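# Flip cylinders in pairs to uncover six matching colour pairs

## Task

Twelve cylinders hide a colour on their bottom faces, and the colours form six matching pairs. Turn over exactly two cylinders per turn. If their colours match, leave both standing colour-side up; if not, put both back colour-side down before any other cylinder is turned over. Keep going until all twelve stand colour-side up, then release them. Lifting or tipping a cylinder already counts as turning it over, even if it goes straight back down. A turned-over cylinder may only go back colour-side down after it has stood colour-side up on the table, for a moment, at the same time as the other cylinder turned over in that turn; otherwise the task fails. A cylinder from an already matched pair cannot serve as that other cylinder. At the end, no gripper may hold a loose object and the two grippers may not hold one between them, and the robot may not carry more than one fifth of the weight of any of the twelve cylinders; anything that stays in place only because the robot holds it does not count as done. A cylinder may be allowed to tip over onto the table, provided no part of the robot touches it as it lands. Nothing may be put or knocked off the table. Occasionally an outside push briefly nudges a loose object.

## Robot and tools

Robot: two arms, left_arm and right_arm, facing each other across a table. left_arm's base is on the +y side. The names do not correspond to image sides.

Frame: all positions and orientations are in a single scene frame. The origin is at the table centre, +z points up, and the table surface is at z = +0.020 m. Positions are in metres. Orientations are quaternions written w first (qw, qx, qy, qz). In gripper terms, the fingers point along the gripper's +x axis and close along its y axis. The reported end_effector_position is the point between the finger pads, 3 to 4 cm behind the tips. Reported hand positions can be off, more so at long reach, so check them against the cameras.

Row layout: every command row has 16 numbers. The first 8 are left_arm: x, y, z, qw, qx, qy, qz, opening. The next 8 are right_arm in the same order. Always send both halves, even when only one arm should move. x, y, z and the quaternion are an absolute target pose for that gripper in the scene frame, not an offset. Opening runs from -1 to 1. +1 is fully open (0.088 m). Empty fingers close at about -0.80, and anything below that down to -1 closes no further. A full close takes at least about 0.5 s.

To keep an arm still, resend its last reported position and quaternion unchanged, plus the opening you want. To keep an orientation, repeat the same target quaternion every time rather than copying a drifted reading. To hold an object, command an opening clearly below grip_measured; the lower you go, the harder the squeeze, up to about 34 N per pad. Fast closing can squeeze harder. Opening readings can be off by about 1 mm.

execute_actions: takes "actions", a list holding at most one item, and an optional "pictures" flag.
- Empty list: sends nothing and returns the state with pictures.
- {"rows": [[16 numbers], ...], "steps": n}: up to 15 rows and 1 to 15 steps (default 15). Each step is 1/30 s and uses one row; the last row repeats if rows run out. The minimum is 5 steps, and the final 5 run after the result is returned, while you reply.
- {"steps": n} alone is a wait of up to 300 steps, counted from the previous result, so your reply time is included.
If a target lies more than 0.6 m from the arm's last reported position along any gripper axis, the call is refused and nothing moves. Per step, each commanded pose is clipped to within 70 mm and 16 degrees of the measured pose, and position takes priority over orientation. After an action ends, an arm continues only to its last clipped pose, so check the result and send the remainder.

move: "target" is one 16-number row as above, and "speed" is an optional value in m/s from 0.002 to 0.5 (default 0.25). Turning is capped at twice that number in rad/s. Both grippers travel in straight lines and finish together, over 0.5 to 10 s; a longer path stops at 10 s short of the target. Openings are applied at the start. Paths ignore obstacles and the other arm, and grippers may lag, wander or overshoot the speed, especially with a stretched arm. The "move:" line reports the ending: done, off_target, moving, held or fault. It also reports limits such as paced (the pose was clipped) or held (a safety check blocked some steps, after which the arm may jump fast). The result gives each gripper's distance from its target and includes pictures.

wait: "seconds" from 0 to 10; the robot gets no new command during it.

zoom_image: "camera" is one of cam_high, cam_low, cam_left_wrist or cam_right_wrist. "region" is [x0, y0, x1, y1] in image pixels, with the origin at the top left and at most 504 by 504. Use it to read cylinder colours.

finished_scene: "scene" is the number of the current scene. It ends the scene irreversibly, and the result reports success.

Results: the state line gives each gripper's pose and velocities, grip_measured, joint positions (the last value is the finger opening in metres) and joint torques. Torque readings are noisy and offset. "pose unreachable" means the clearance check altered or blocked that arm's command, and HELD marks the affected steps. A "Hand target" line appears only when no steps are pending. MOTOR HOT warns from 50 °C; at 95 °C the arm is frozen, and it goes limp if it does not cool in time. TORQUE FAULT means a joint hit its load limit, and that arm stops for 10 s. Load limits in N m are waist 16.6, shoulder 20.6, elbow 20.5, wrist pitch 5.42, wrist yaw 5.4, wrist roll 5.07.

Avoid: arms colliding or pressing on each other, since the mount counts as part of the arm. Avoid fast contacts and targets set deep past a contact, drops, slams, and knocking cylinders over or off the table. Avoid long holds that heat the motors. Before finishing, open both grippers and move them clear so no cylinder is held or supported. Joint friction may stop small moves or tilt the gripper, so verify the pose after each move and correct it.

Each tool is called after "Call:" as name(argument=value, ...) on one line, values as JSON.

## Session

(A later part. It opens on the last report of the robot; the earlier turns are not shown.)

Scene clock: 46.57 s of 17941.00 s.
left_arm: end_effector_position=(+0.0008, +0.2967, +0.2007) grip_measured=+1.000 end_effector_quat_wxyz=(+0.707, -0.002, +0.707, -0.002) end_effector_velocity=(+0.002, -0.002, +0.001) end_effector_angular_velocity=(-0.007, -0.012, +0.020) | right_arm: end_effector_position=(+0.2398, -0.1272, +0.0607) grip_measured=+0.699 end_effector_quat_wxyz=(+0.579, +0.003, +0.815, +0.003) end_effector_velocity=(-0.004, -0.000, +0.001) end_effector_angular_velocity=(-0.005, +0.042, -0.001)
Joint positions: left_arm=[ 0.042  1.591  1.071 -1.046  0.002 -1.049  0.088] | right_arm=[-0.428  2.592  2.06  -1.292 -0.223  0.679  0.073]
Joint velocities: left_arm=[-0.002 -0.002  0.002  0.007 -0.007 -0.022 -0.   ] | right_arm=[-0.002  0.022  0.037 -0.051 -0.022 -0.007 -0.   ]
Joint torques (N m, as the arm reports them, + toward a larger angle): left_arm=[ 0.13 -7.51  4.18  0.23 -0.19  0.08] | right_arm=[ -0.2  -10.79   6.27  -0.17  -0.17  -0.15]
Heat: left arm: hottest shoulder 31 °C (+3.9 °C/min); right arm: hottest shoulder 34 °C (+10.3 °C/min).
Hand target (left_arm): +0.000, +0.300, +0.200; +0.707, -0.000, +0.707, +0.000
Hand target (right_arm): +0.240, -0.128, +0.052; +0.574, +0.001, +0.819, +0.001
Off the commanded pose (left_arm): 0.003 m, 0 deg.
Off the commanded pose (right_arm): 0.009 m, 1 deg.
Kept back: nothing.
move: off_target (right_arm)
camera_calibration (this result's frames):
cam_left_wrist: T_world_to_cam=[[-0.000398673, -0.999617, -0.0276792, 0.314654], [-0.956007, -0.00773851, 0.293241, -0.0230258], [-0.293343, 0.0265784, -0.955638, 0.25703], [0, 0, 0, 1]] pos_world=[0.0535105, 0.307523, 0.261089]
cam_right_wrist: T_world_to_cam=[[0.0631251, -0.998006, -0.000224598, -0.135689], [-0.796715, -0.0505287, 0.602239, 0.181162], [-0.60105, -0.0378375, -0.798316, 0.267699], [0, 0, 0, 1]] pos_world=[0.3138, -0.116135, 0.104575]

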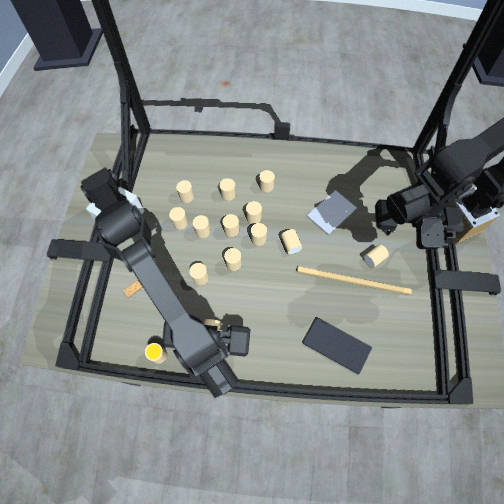

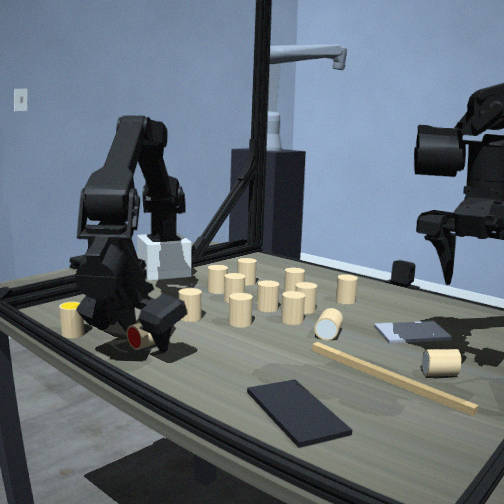

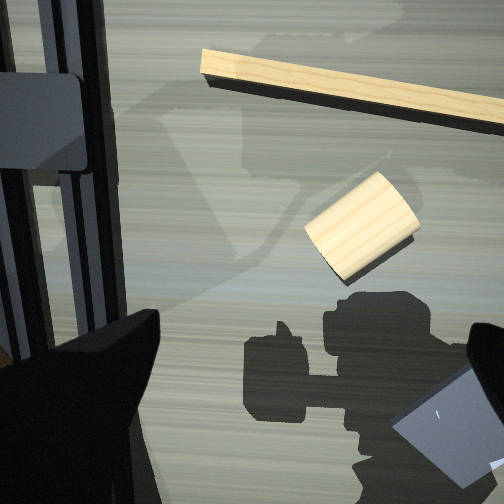

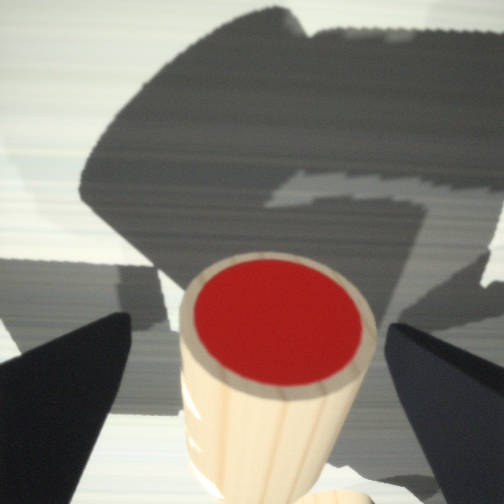

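Call:
move(target=[0,0.3,0.2,0.707,0,0.707,0,1,0.24,-0.128,0.053,0.574,0,0.819,0,-0.3])

Call:
move(target=[0,0.3,0.2,0.707,0,0.707,0,1,0.26,-0.128,0.1,0.819,0,0.574,0,-0.3], speed=0.35)

Call:
move(target=[0,0.3,0.2,0.707,0,0.707,0,1,0.29,-0.128,0.07,0.985,0,0.174,0,-0.3], speed=0.35)

Call:
move(target=[0,0.3,0.2,0.707,0,0.707,0,1,0.29,-0.128,0.05,0.985,0,0.174,0,-0.3], speed=0.08)

Call:
move(target=[0,0.3,0.2,0.707,0,0.707,0,1,0.29,-0.128,0.052,0.985,0,0.174,0,0.7])

Call:
wait(seconds=2)

Scene clock: 47.63 s of 17941.00 s.
left_arm: end_effector_position=(+0.0008, +0.2967, +0.2007) grip_measured=+1.000 end_effector_quat_wxyz=(+0.707, -0.002, +0.707, -0.002) end_effector_velocity=(-0.005, -0.000, +0.000) end_effector_angular_velocity=(-0.005, +0.023, +0.005) | right_arm: end_effector_position=(+0.2400, -0.1268, +0.0609) grip_measured=+0.014 end_effector_quat_wxyz=(+0.577, +0.005, +0.816, +0.004) end_effector_velocity=(-0.001, -0.000, +0.001) end_effector_angular_velocity=(+0.014, +0.019, -0.006)
Joint positions: left_arm=[ 0.042  1.591  1.071 -1.046  0.002 -1.049  0.088] | right_arm=[-0.429  2.596  2.067 -1.298 -0.227  0.678  0.04 ]
Joint velocities: left_arm=[-0.002 -0.002 -0.002 -0.007  0.022 -0.007 -0.   ] | right_arm=[-0.007  0.002  0.002 -0.007 -0.022 -0.007 -0.   ]
Joint torques (N m, as the arm reports them, + toward a larger angle): left_arm=[ 0.3  -7.51  4.47  0.23 -0.13  0.11] | right_arm=[ -0.11 -11.11   6.31  -0.33  -0.05  -0.15]
Heat: left arm: hottest shoulder 31 °C (+3.8 °C/min); right arm: hottest shoulder 34 °C (+10.1 °C/min).
Hand target (left_arm): +0.000, +0.300, +0.200; +0.707, -0.000, +0.707, +0.000
Hand target (right_arm): +0.240, -0.128, +0.053; +0.574, +0.000, +0.819, +0.000
Off the commanded pose (left_arm): 0.003 m, 0 deg.
Off the commanded pose (right_arm): 0.008 m, 1 deg.
Kept back: nothing.
move: done
camera_calibration (this result's frames):
cam_left_wrist: T_world_to_cam=[[-0.000398673, -0.999617, -0.0276792, 0.314654], [-0.956007, -0.00773851, 0.293241, -0.0230258], [-0.293343, 0.0265784, -0.955638, 0.25703], [0, 0, 0, 1]] pos_world=[0.0535105, 0.307523, 0.261089]
cam_right_wrist: T_world_to_cam=[[0.0616426, -0.998096, -0.00235067, -0.134865], [-0.794151, -0.0504733, 0.605621, 0.180475], [-0.604586, -0.0354653, -0.79575, 0.268968], [0, 0, 0, 1]] pos_world=[0.314252, -0.11596, 0.104415]

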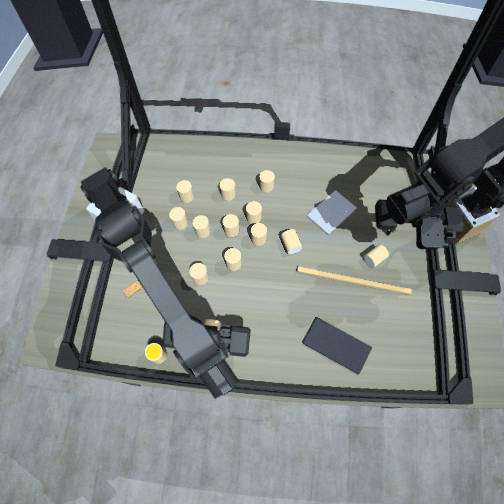

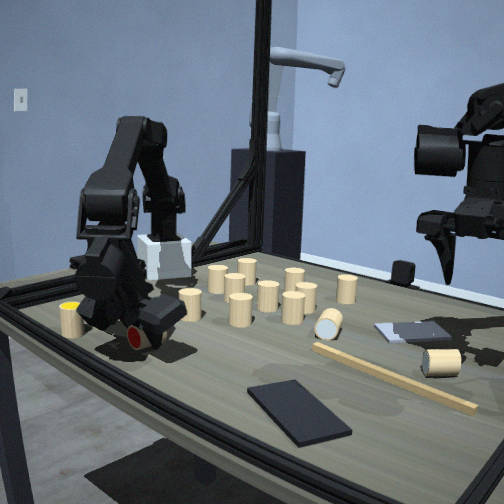

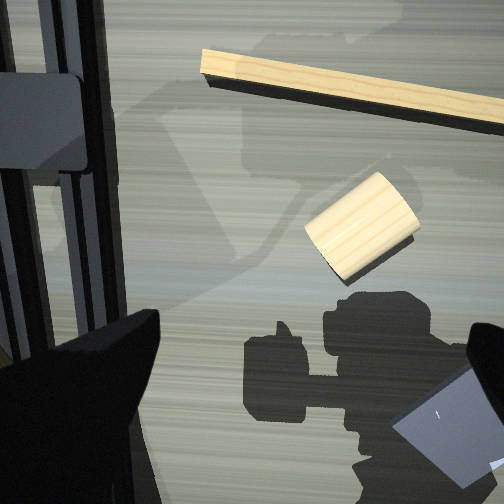

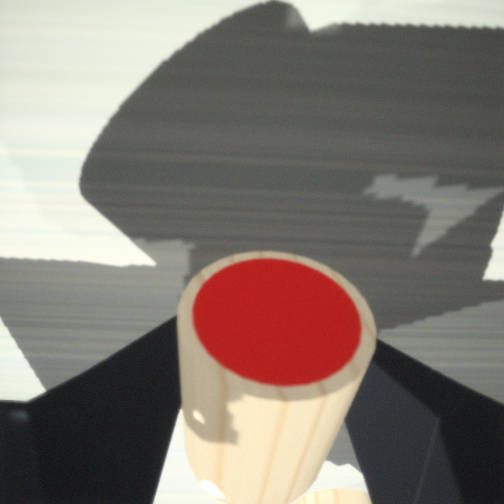

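Scene clock: 49.17 s of 17941.00 s.
left_arm: end_effector_position=(+0.0008, +0.2968, +0.2007) grip_measured=+1.000 end_effector_quat_wxyz=(+0.707, -0.002, +0.707, -0.002) end_effector_velocity=(+0.001, +0.003, -0.000) end_effector_angular_velocity=(+0.017, -0.015, +0.005) | right_arm: end_effector_position=(+0.2611, -0.1285, +0.0953) grip_measured=+0.014 end_effector_quat_wxyz=(+0.816, -0.006, +0.578, -0.003) end_effector_velocity=(-0.002, +0.001, +0.002) end_effector_angular_velocity=(+0.008, +0.000, +0.011)
Joint positions: left_arm=[ 0.042  1.59   1.071 -1.046  0.002 -1.049  0.088] | right_arm=[-0.301  2.196  1.489 -0.64   0.257  0.8    0.04 ]
Joint velocities: left_arm=[-0.002 -0.002 -0.002 -0.007 -0.022 -0.007 -0.   ] | right_arm=[ 0.002 -0.012 -0.012  0.007 -0.007 -0.007 -0.   ]
Joint torques (N m, as the arm reports them, + toward a larger angle): left_arm=[-0.1  -7.59  4.35  0.2  -0.14  0.11] | right_arm=[  0.31 -14.     4.6    0.6    0.24   0.18]
Heat: left arm: hottest shoulder 31 °C (+3.7 °C/min); right arm: hottest shoulder 35 °C (+11.0 °C/min).
Hand target (left_arm): +0.000, +0.300, +0.200; +0.707, +0.000, +0.707, +0.000
Hand target (right_arm): +0.260, -0.128, +0.100; +0.819, -0.002, +0.574, -0.002
Off the commanded pose (left_arm): 0.003 m, 0 deg.
Off the commanded pose (right_arm): 0.005 m, 1 deg.
Kept back: nothing.
move: done
camera_calibration (this result's frames):
cam_left_wrist: T_world_to_cam=[[-0.000387544, -0.999612, -0.0278693, 0.314806], [-0.956104, -0.00779606, 0.292923, -0.0229449], [-0.293027, 0.0267595, -0.95573, 0.256993], [0, 0, 0, 1]] pos_world=[0.0534901, 0.307628, 0.261111]
cam_right_wrist: T_world_to_cam=[[0.0466897, -0.997056, 0.0608225, -0.139724], [-0.998513, -0.0482999, -0.025277, 0.289978], [0.0281403, -0.0595519, -0.997828, 0.159975], [0, 0, 0, 1]] pos_world=[0.291568, -0.11578, 0.175455]

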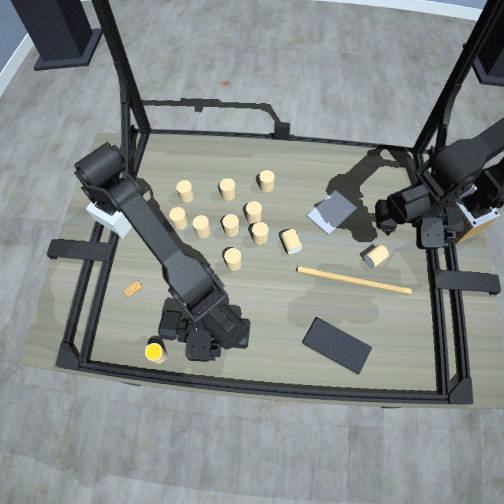

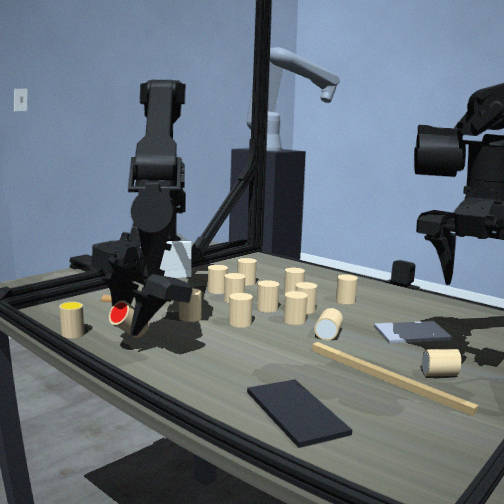

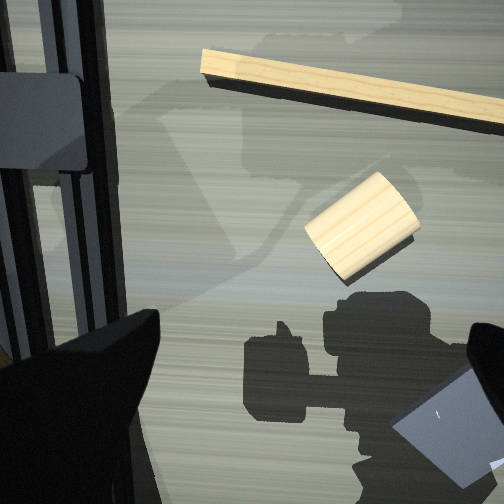

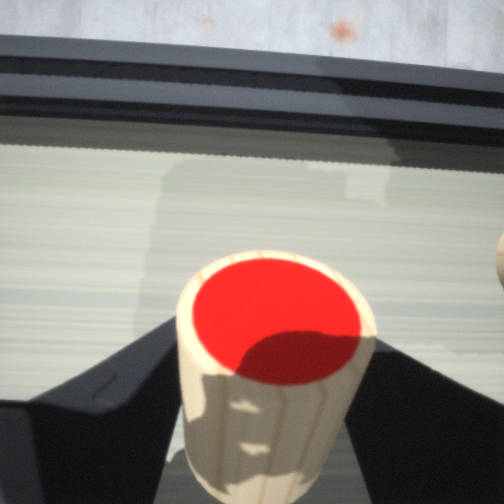

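Scene clock: 51.10 s of 17941.00 s.
left_arm: end_effector_position=(+0.0008, +0.2968, +0.2007) grip_measured=+1.000 end_effector_quat_wxyz=(+0.707, -0.002, +0.707, -0.002) end_effector_velocity=(-0.002, -0.000, +0.001) end_effector_angular_velocity=(-0.002, +0.008, +0.005) | right_arm: end_effector_position=(+0.2926, -0.1260, +0.0773) grip_measured=+0.014 end_effector_quat_wxyz=(+0.985, +0.008, +0.170, -0.003) end_effector_velocity=(-0.001, -0.002, -0.004) end_effector_angular_velocity=(-0.016, +0.002, +0.011)
Joint positions: left_arm=[ 0.042  1.59   1.071 -1.046  0.002 -1.049  0.088] | right_arm=[-0.181  2.359  1.012  0.793  0.878  0.46   0.04 ]
Joint velocities: left_arm=[-0.002 -0.002  0.002 -0.007  0.007 -0.007 -0.   ] | right_arm=[-0.002  0.007 -0.012  0.022 -0.007 -0.022  0.   ]
Joint torques (N m, as the arm reports them, + toward a larger angle): left_arm=[ 0.31 -7.48  4.25  0.23 -0.16  0.04] | right_arm=[ 0.25 -9.69  2.99  1.32  0.33 -0.21]
Heat: left arm: hottest shoulder 31 °C (+3.5 °C/min); right arm: hottest shoulder 36 °C (+11.7 °C/min).
Hand target (left_arm): +0.000, +0.300, +0.200; +0.707, -0.000, +0.707, +0.000
Hand target (right_arm): +0.290, -0.129, +0.070; +0.985, -0.002, +0.174, -0.004
Off the commanded pose (left_arm): 0.003 m, 0 deg.
Off the commanded pose (right_arm): 0.008 m, 1 deg.
Kept back: nothing.
move: done
camera_calibration (this result's frames):
cam_left_wrist: T_world_to_cam=[[-0.000387544, -0.999612, -0.0278693, 0.314806], [-0.956104, -0.00779606, 0.292923, -0.0229449], [-0.293027, 0.0267595, -0.95573, 0.256993], [0, 0, 0, 1]] pos_world=[0.0534901, 0.307628, 0.261111]
cam_right_wrist: T_world_to_cam=[[-0.0167526, -0.998623, 0.0497044, -0.118437], [-0.608808, -0.0292457, -0.792778, 0.268801], [0.79314, -0.0435416, -0.60748, -0.110701], [0, 0, 0, 1]] pos_world=[0.249465, -0.115233, 0.151738]

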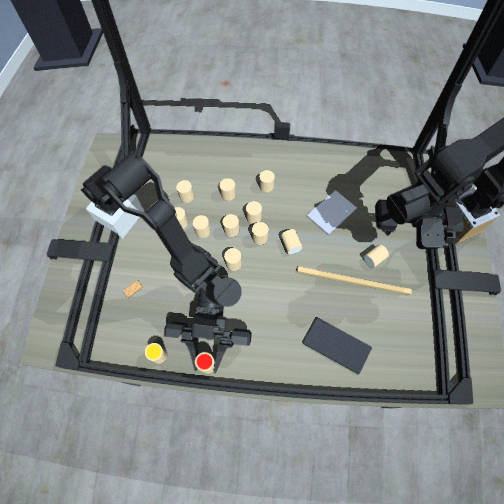

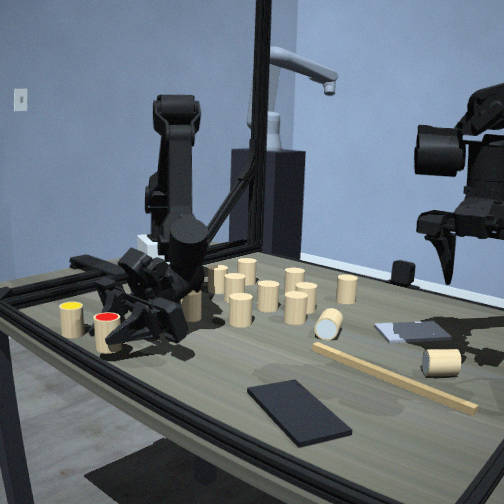

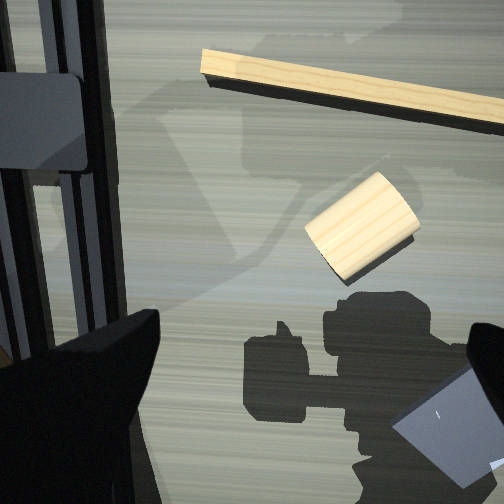

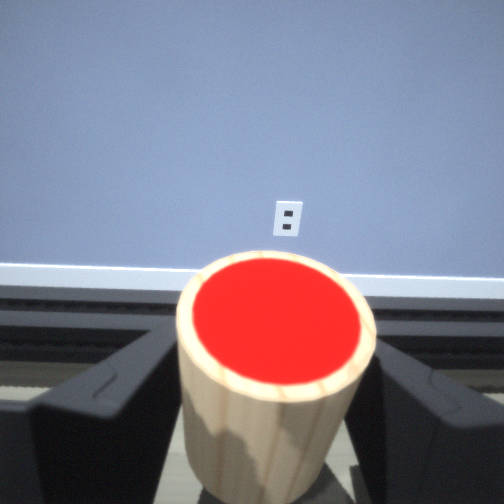

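Scene clock: 51.80 s of 17941.00 s.
left_arm: end_effector_position=(+0.0008, +0.2968, +0.2007) grip_measured=+1.000 end_effector_quat_wxyz=(+0.707, -0.002, +0.707, -0.002) end_effector_velocity=(-0.003, +0.006, -0.001) end_effector_angular_velocity=(+0.027, +0.007, -0.010) | right_arm: end_effector_position=(+0.2908, -0.1280, +0.0589) grip_measured=+0.014 end_effector_quat_wxyz=(+0.986, +0.008, +0.169, -0.002) end_effector_velocity=(-0.000, -0.001, -0.003) end_effector_angular_velocity=(-0.021, +0.005, +0.011)
Joint positions: left_arm=[ 0.042  1.59   1.071 -1.046  0.002 -1.049  0.088] | right_arm=[-0.18   2.423  1.012  0.863  0.879  0.455  0.04 ]
Joint velocities: left_arm=[-0.002 -0.002 -0.007 -0.022 -0.007  0.007 -0.   ] | right_arm=[-0.002  0.007 -0.002  0.007 -0.007 -0.022 -0.   ]
Joint torques (N m, as the arm reports them, + toward a larger angle): left_arm=[ 0.06 -7.45  4.25  0.22 -0.16  0.03] | right_arm=[ 0.06 -8.61  4.28  1.12  0.08 -0.15]
Heat: left arm: hottest shoulder 31 °C (+3.5 °C/min); right arm: hottest shoulder 36 °C (+11.6 °C/min).
Hand target (left_arm): +0.000, +0.300, +0.200; +0.707, -0.000, +0.707, +0.000
Hand target (right_arm): +0.290, -0.128, +0.050; +0.985, -0.000, +0.174, +0.000
Off the commanded pose (left_arm): 0.003 m, 0 deg.
Off the commanded pose (right_arm): 0.009 m, 1 deg.
Kept back: nothing.
move: off_target (right_arm)
camera_calibration (this result's frames):
cam_left_wrist: T_world_to_cam=[[-0.000387544, -0.999612, -0.0278693, 0.314806], [-0.956104, -0.00779606, 0.292923, -0.0229449], [-0.293027, 0.0267595, -0.95573, 0.256993], [0, 0, 0, 1]] pos_world=[0.0534901, 0.307628, 0.261111]
cam_right_wrist: T_world_to_cam=[[-0.0150272, -0.998608, 0.050558, -0.120123], [-0.606047, -0.0311207, -0.79482, 0.252193], [0.795287, -0.0425845, -0.604736, -0.121192], [0, 0, 0, 1]] pos_world=[0.247419, -0.117268, 0.133232]

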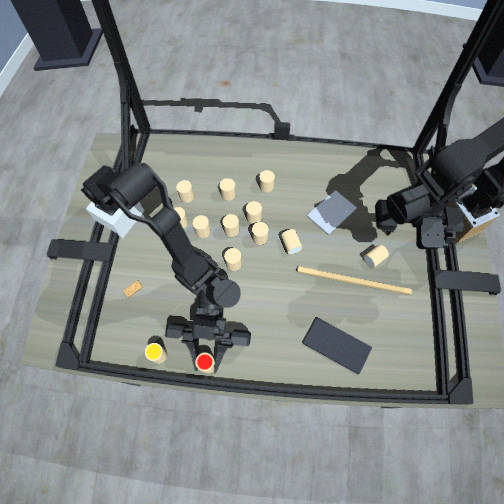

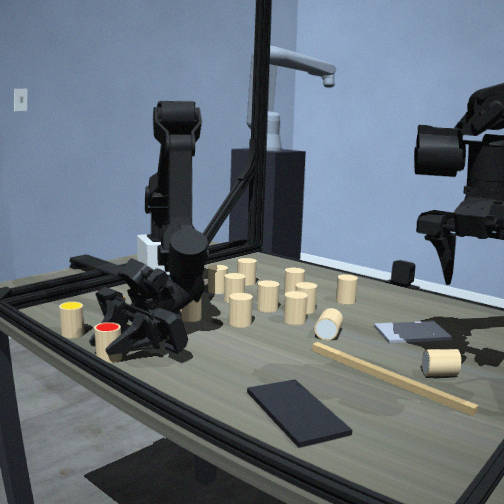

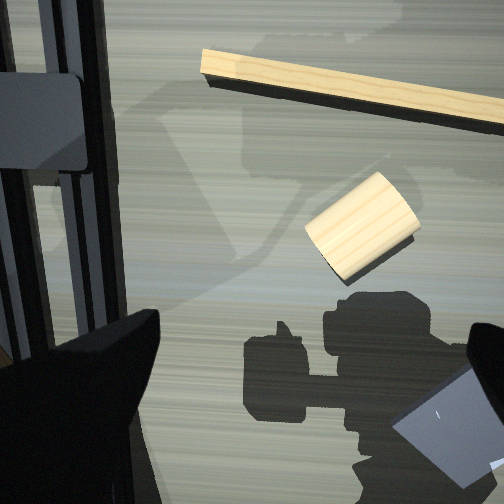

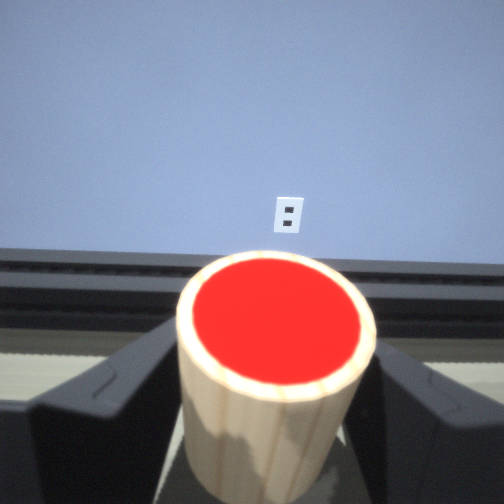

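Scene clock: 52.53 s of 17941.00 s.
left_arm: end_effector_position=(+0.0008, +0.2968, +0.2007) grip_measured=+1.000 end_effector_quat_wxyz=(+0.707, -0.002, +0.707, -0.002) end_effector_velocity=(-0.003, +0.001, -0.001) end_effector_angular_velocity=(+0.007, +0.012, -0.010) | right_arm: end_effector_position=(+0.2906, -0.1279, +0.0580) grip_measured=+0.698 end_effector_quat_wxyz=(+0.985, +0.007, +0.170, -0.001) end_effector_velocity=(-0.000, -0.003, -0.002) end_effector_angular_velocity=(-0.019, +0.004, -0.006)
Joint positions: left_arm=[ 0.042  1.59   1.071 -1.046  0.002 -1.049  0.088] | right_arm=[-0.18   2.425  1.012  0.863  0.876  0.455  0.073]
Joint velocities: left_arm=[-0.002  0.002 -0.002 -0.007  0.007  0.007 -0.   ] | right_arm=[-0.002  0.002 -0.002 -0.007  0.007 -0.007  0.   ]
Joint torques (N m, as the arm reports them, + toward a larger angle): left_arm=[ 0.18 -7.39  4.52  0.21 -0.19  0.1 ] | right_arm=[ 0.02 -9.38  4.19  0.95  0.14 -0.18]
Heat: left arm: hottest shoulder 31 °C (+3.4 °C/min); right arm: hottest shoulder 36 °C (+11.4 °C/min).
Hand target (left_arm): +0.000, +0.300, +0.200; +0.707, -0.000, +0.707, +0.000
Hand target (right_arm): +0.290, -0.128, +0.052; +0.985, -0.000, +0.174, +0.000
Off the commanded pose (left_arm): 0.003 m, 0 deg.
Off the commanded pose (right_arm): 0.006 m, 1 deg.
Kept back: nothing.
move: done
camera_calibration (this result's frames):
cam_left_wrist: T_world_to_cam=[[-0.000387544, -0.999612, -0.0278693, 0.314806], [-0.956104, -0.00779606, 0.292923, -0.0229449], [-0.293027, 0.0267595, -0.95573, 0.256993], [0, 0, 0, 1]] pos_world=[0.0534901, 0.307628, 0.261111]
cam_right_wrist: T_world_to_cam=[[-0.0128559, -0.99859, 0.0514958, -0.120649], [-0.607455, -0.0331076, -0.793664, 0.251441], [0.79425, -0.0414847, -0.606173, -0.121066], [0, 0, 0, 1]] pos_world=[0.247345, -0.117177, 0.132385]

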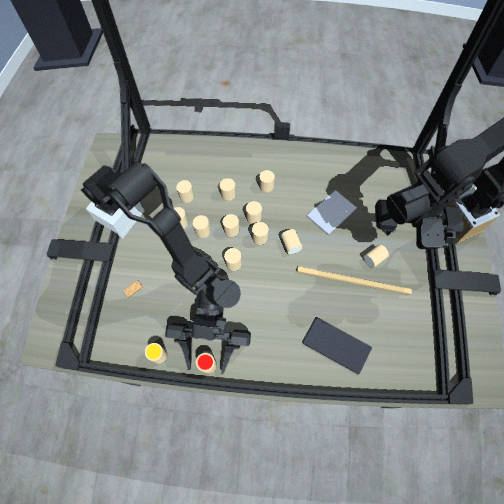

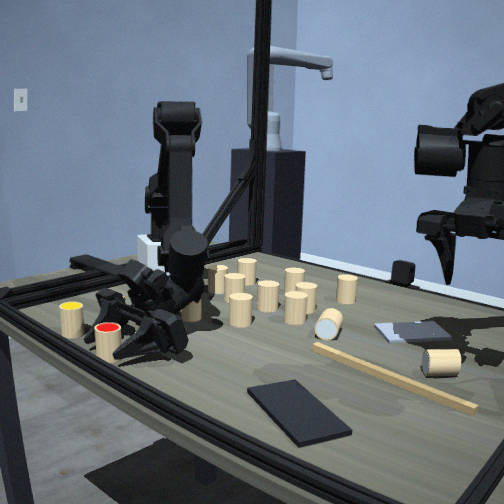

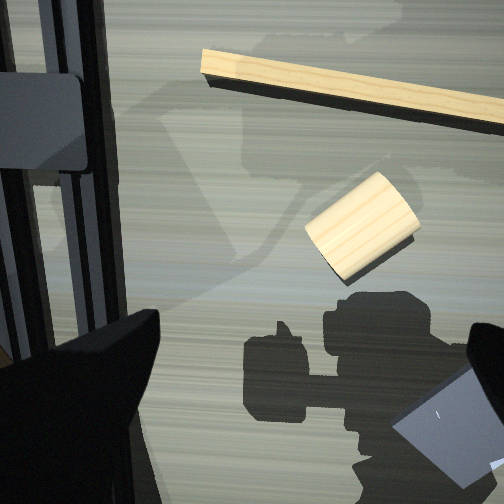

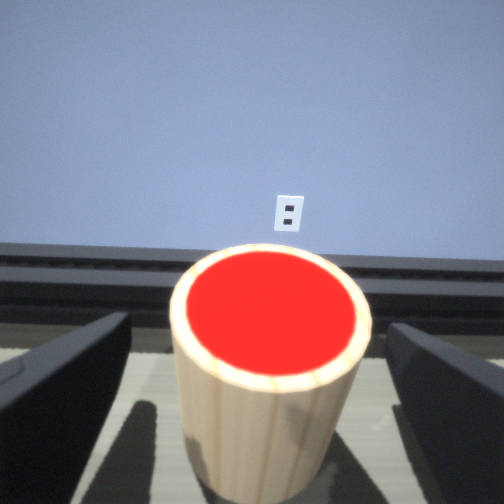

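Scene clock: 54.53 s of 17941.00 s.
left_arm: end_effector_position=(+0.0007, +0.2969, +0.2007) grip_measured=+1.000 end_effector_quat_wxyz=(+0.707, -0.002, +0.707, -0.002) end_effector_velocity=(+0.003, +0.003, -0.000) end_effector_angular_velocity=(+0.017, -0.015, +0.010) | right_arm: end_effector_position=(+0.2906, -0.1279, +0.0578) grip_measured=+0.700 end_effector_quat_wxyz=(+0.985, +0.007, +0.170, -0.001) end_effector_velocity=(-0.001, -0.002, -0.003) end_effector_angular_velocity=(-0.009, +0.016, +0.001)
Joint positions: left_arm=[ 0.042  1.59   1.07  -1.046  0.002 -1.049  0.088] | right_arm=[-0.18   2.426  1.012  0.863  0.876  0.455  0.073]
Joint velocities: left_arm=[ 0.002  0.002  0.002 -0.007 -0.022 -0.007 -0.   ] | right_arm=[-0.002 -0.002 -0.002 -0.022 -0.007  0.007  0.   ]
Joint torques (N m, as the arm reports them, + toward a larger angle): left_arm=[ 0.39 -7.46  4.08  0.19 -0.11  0.04] | right_arm=[ 0.02 -9.45  4.18  0.95  0.15 -0.17]
Heat: left arm: hottest shoulder 31 °C (+3.3 °C/min); right arm: hottest shoulder 36 °C (+11.0 °C/min).
Hand target (left_arm): -0.000, +0.300, +0.200; +0.707, -0.000, +0.707, +0.000
Hand target (right_arm): +0.290, -0.128, +0.052; +0.985, -0.000, +0.174, +0.000
Off the commanded pose (left_arm): 0.003 m, 0 deg.
Off the commanded pose (right_arm): 0.006 m, 1 deg.
Kept back: nothing.
Steps of this call (steps 1 to 60: nothing new was sent). Readings (end_effector_position):
1: left_arm (+0.0008, +0.2968, +0.2007) | right_arm (+0.2906, -0.1279, +0.0580)
2: left_arm (+0.0008, +0.2968, +0.2007) | right_arm (+0.2906, -0.1279, +0.0580)
4: left_arm (+0.0008, +0.2968, +0.2007) | right_arm (+0.2906, -0.1279, +0.0580)
8: left_arm (+0.0008, +0.2968, +0.2007) | right_arm (+0.2906, -0.1279, +0.0580)
60: the state above
camera_calibration (this result's frames):
cam_left_wrist: T_world_to_cam=[[-0.000387544, -0.999612, -0.0278693, 0.314893], [-0.956104, -0.00779606, 0.292923, -0.0229928], [-0.293027, 0.0267595, -0.95573, 0.256978], [0, 0, 0, 1]] pos_world=[0.05344, 0.307715, 0.261113]
cam_right_wrist: T_world_to_cam=[[-0.0125115, -0.998584, 0.0516962, -0.120744], [-0.607749, -0.0334605, -0.793424, 0.251292], [0.794031, -0.0413452, -0.60647, -0.121051], [0, 0, 0, 1]] pos_world=[0.24733, -0.11717, 0.13221]

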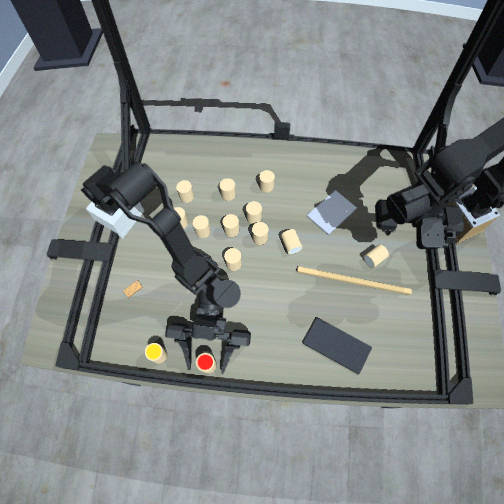

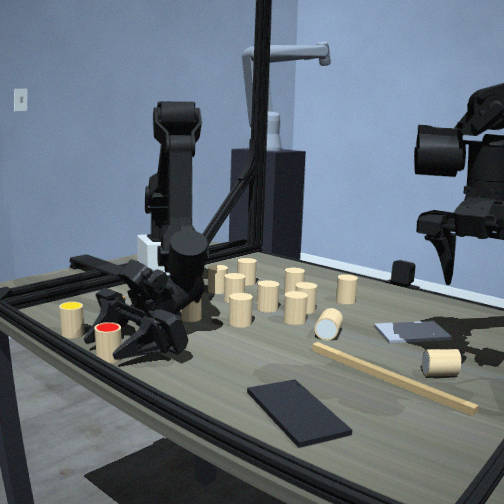

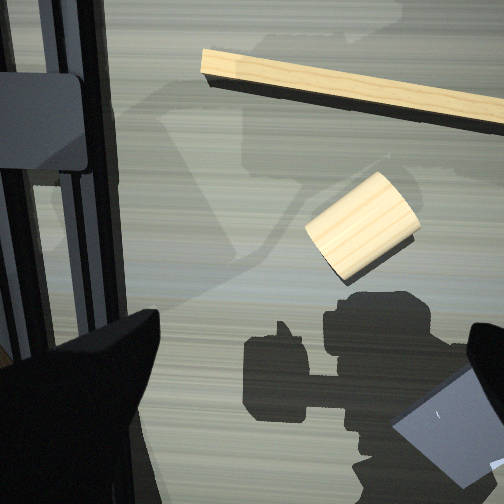

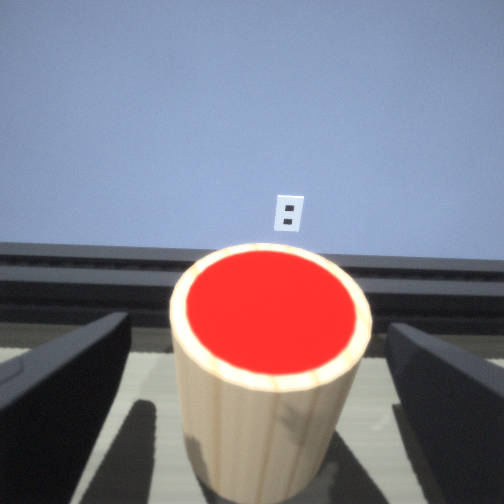

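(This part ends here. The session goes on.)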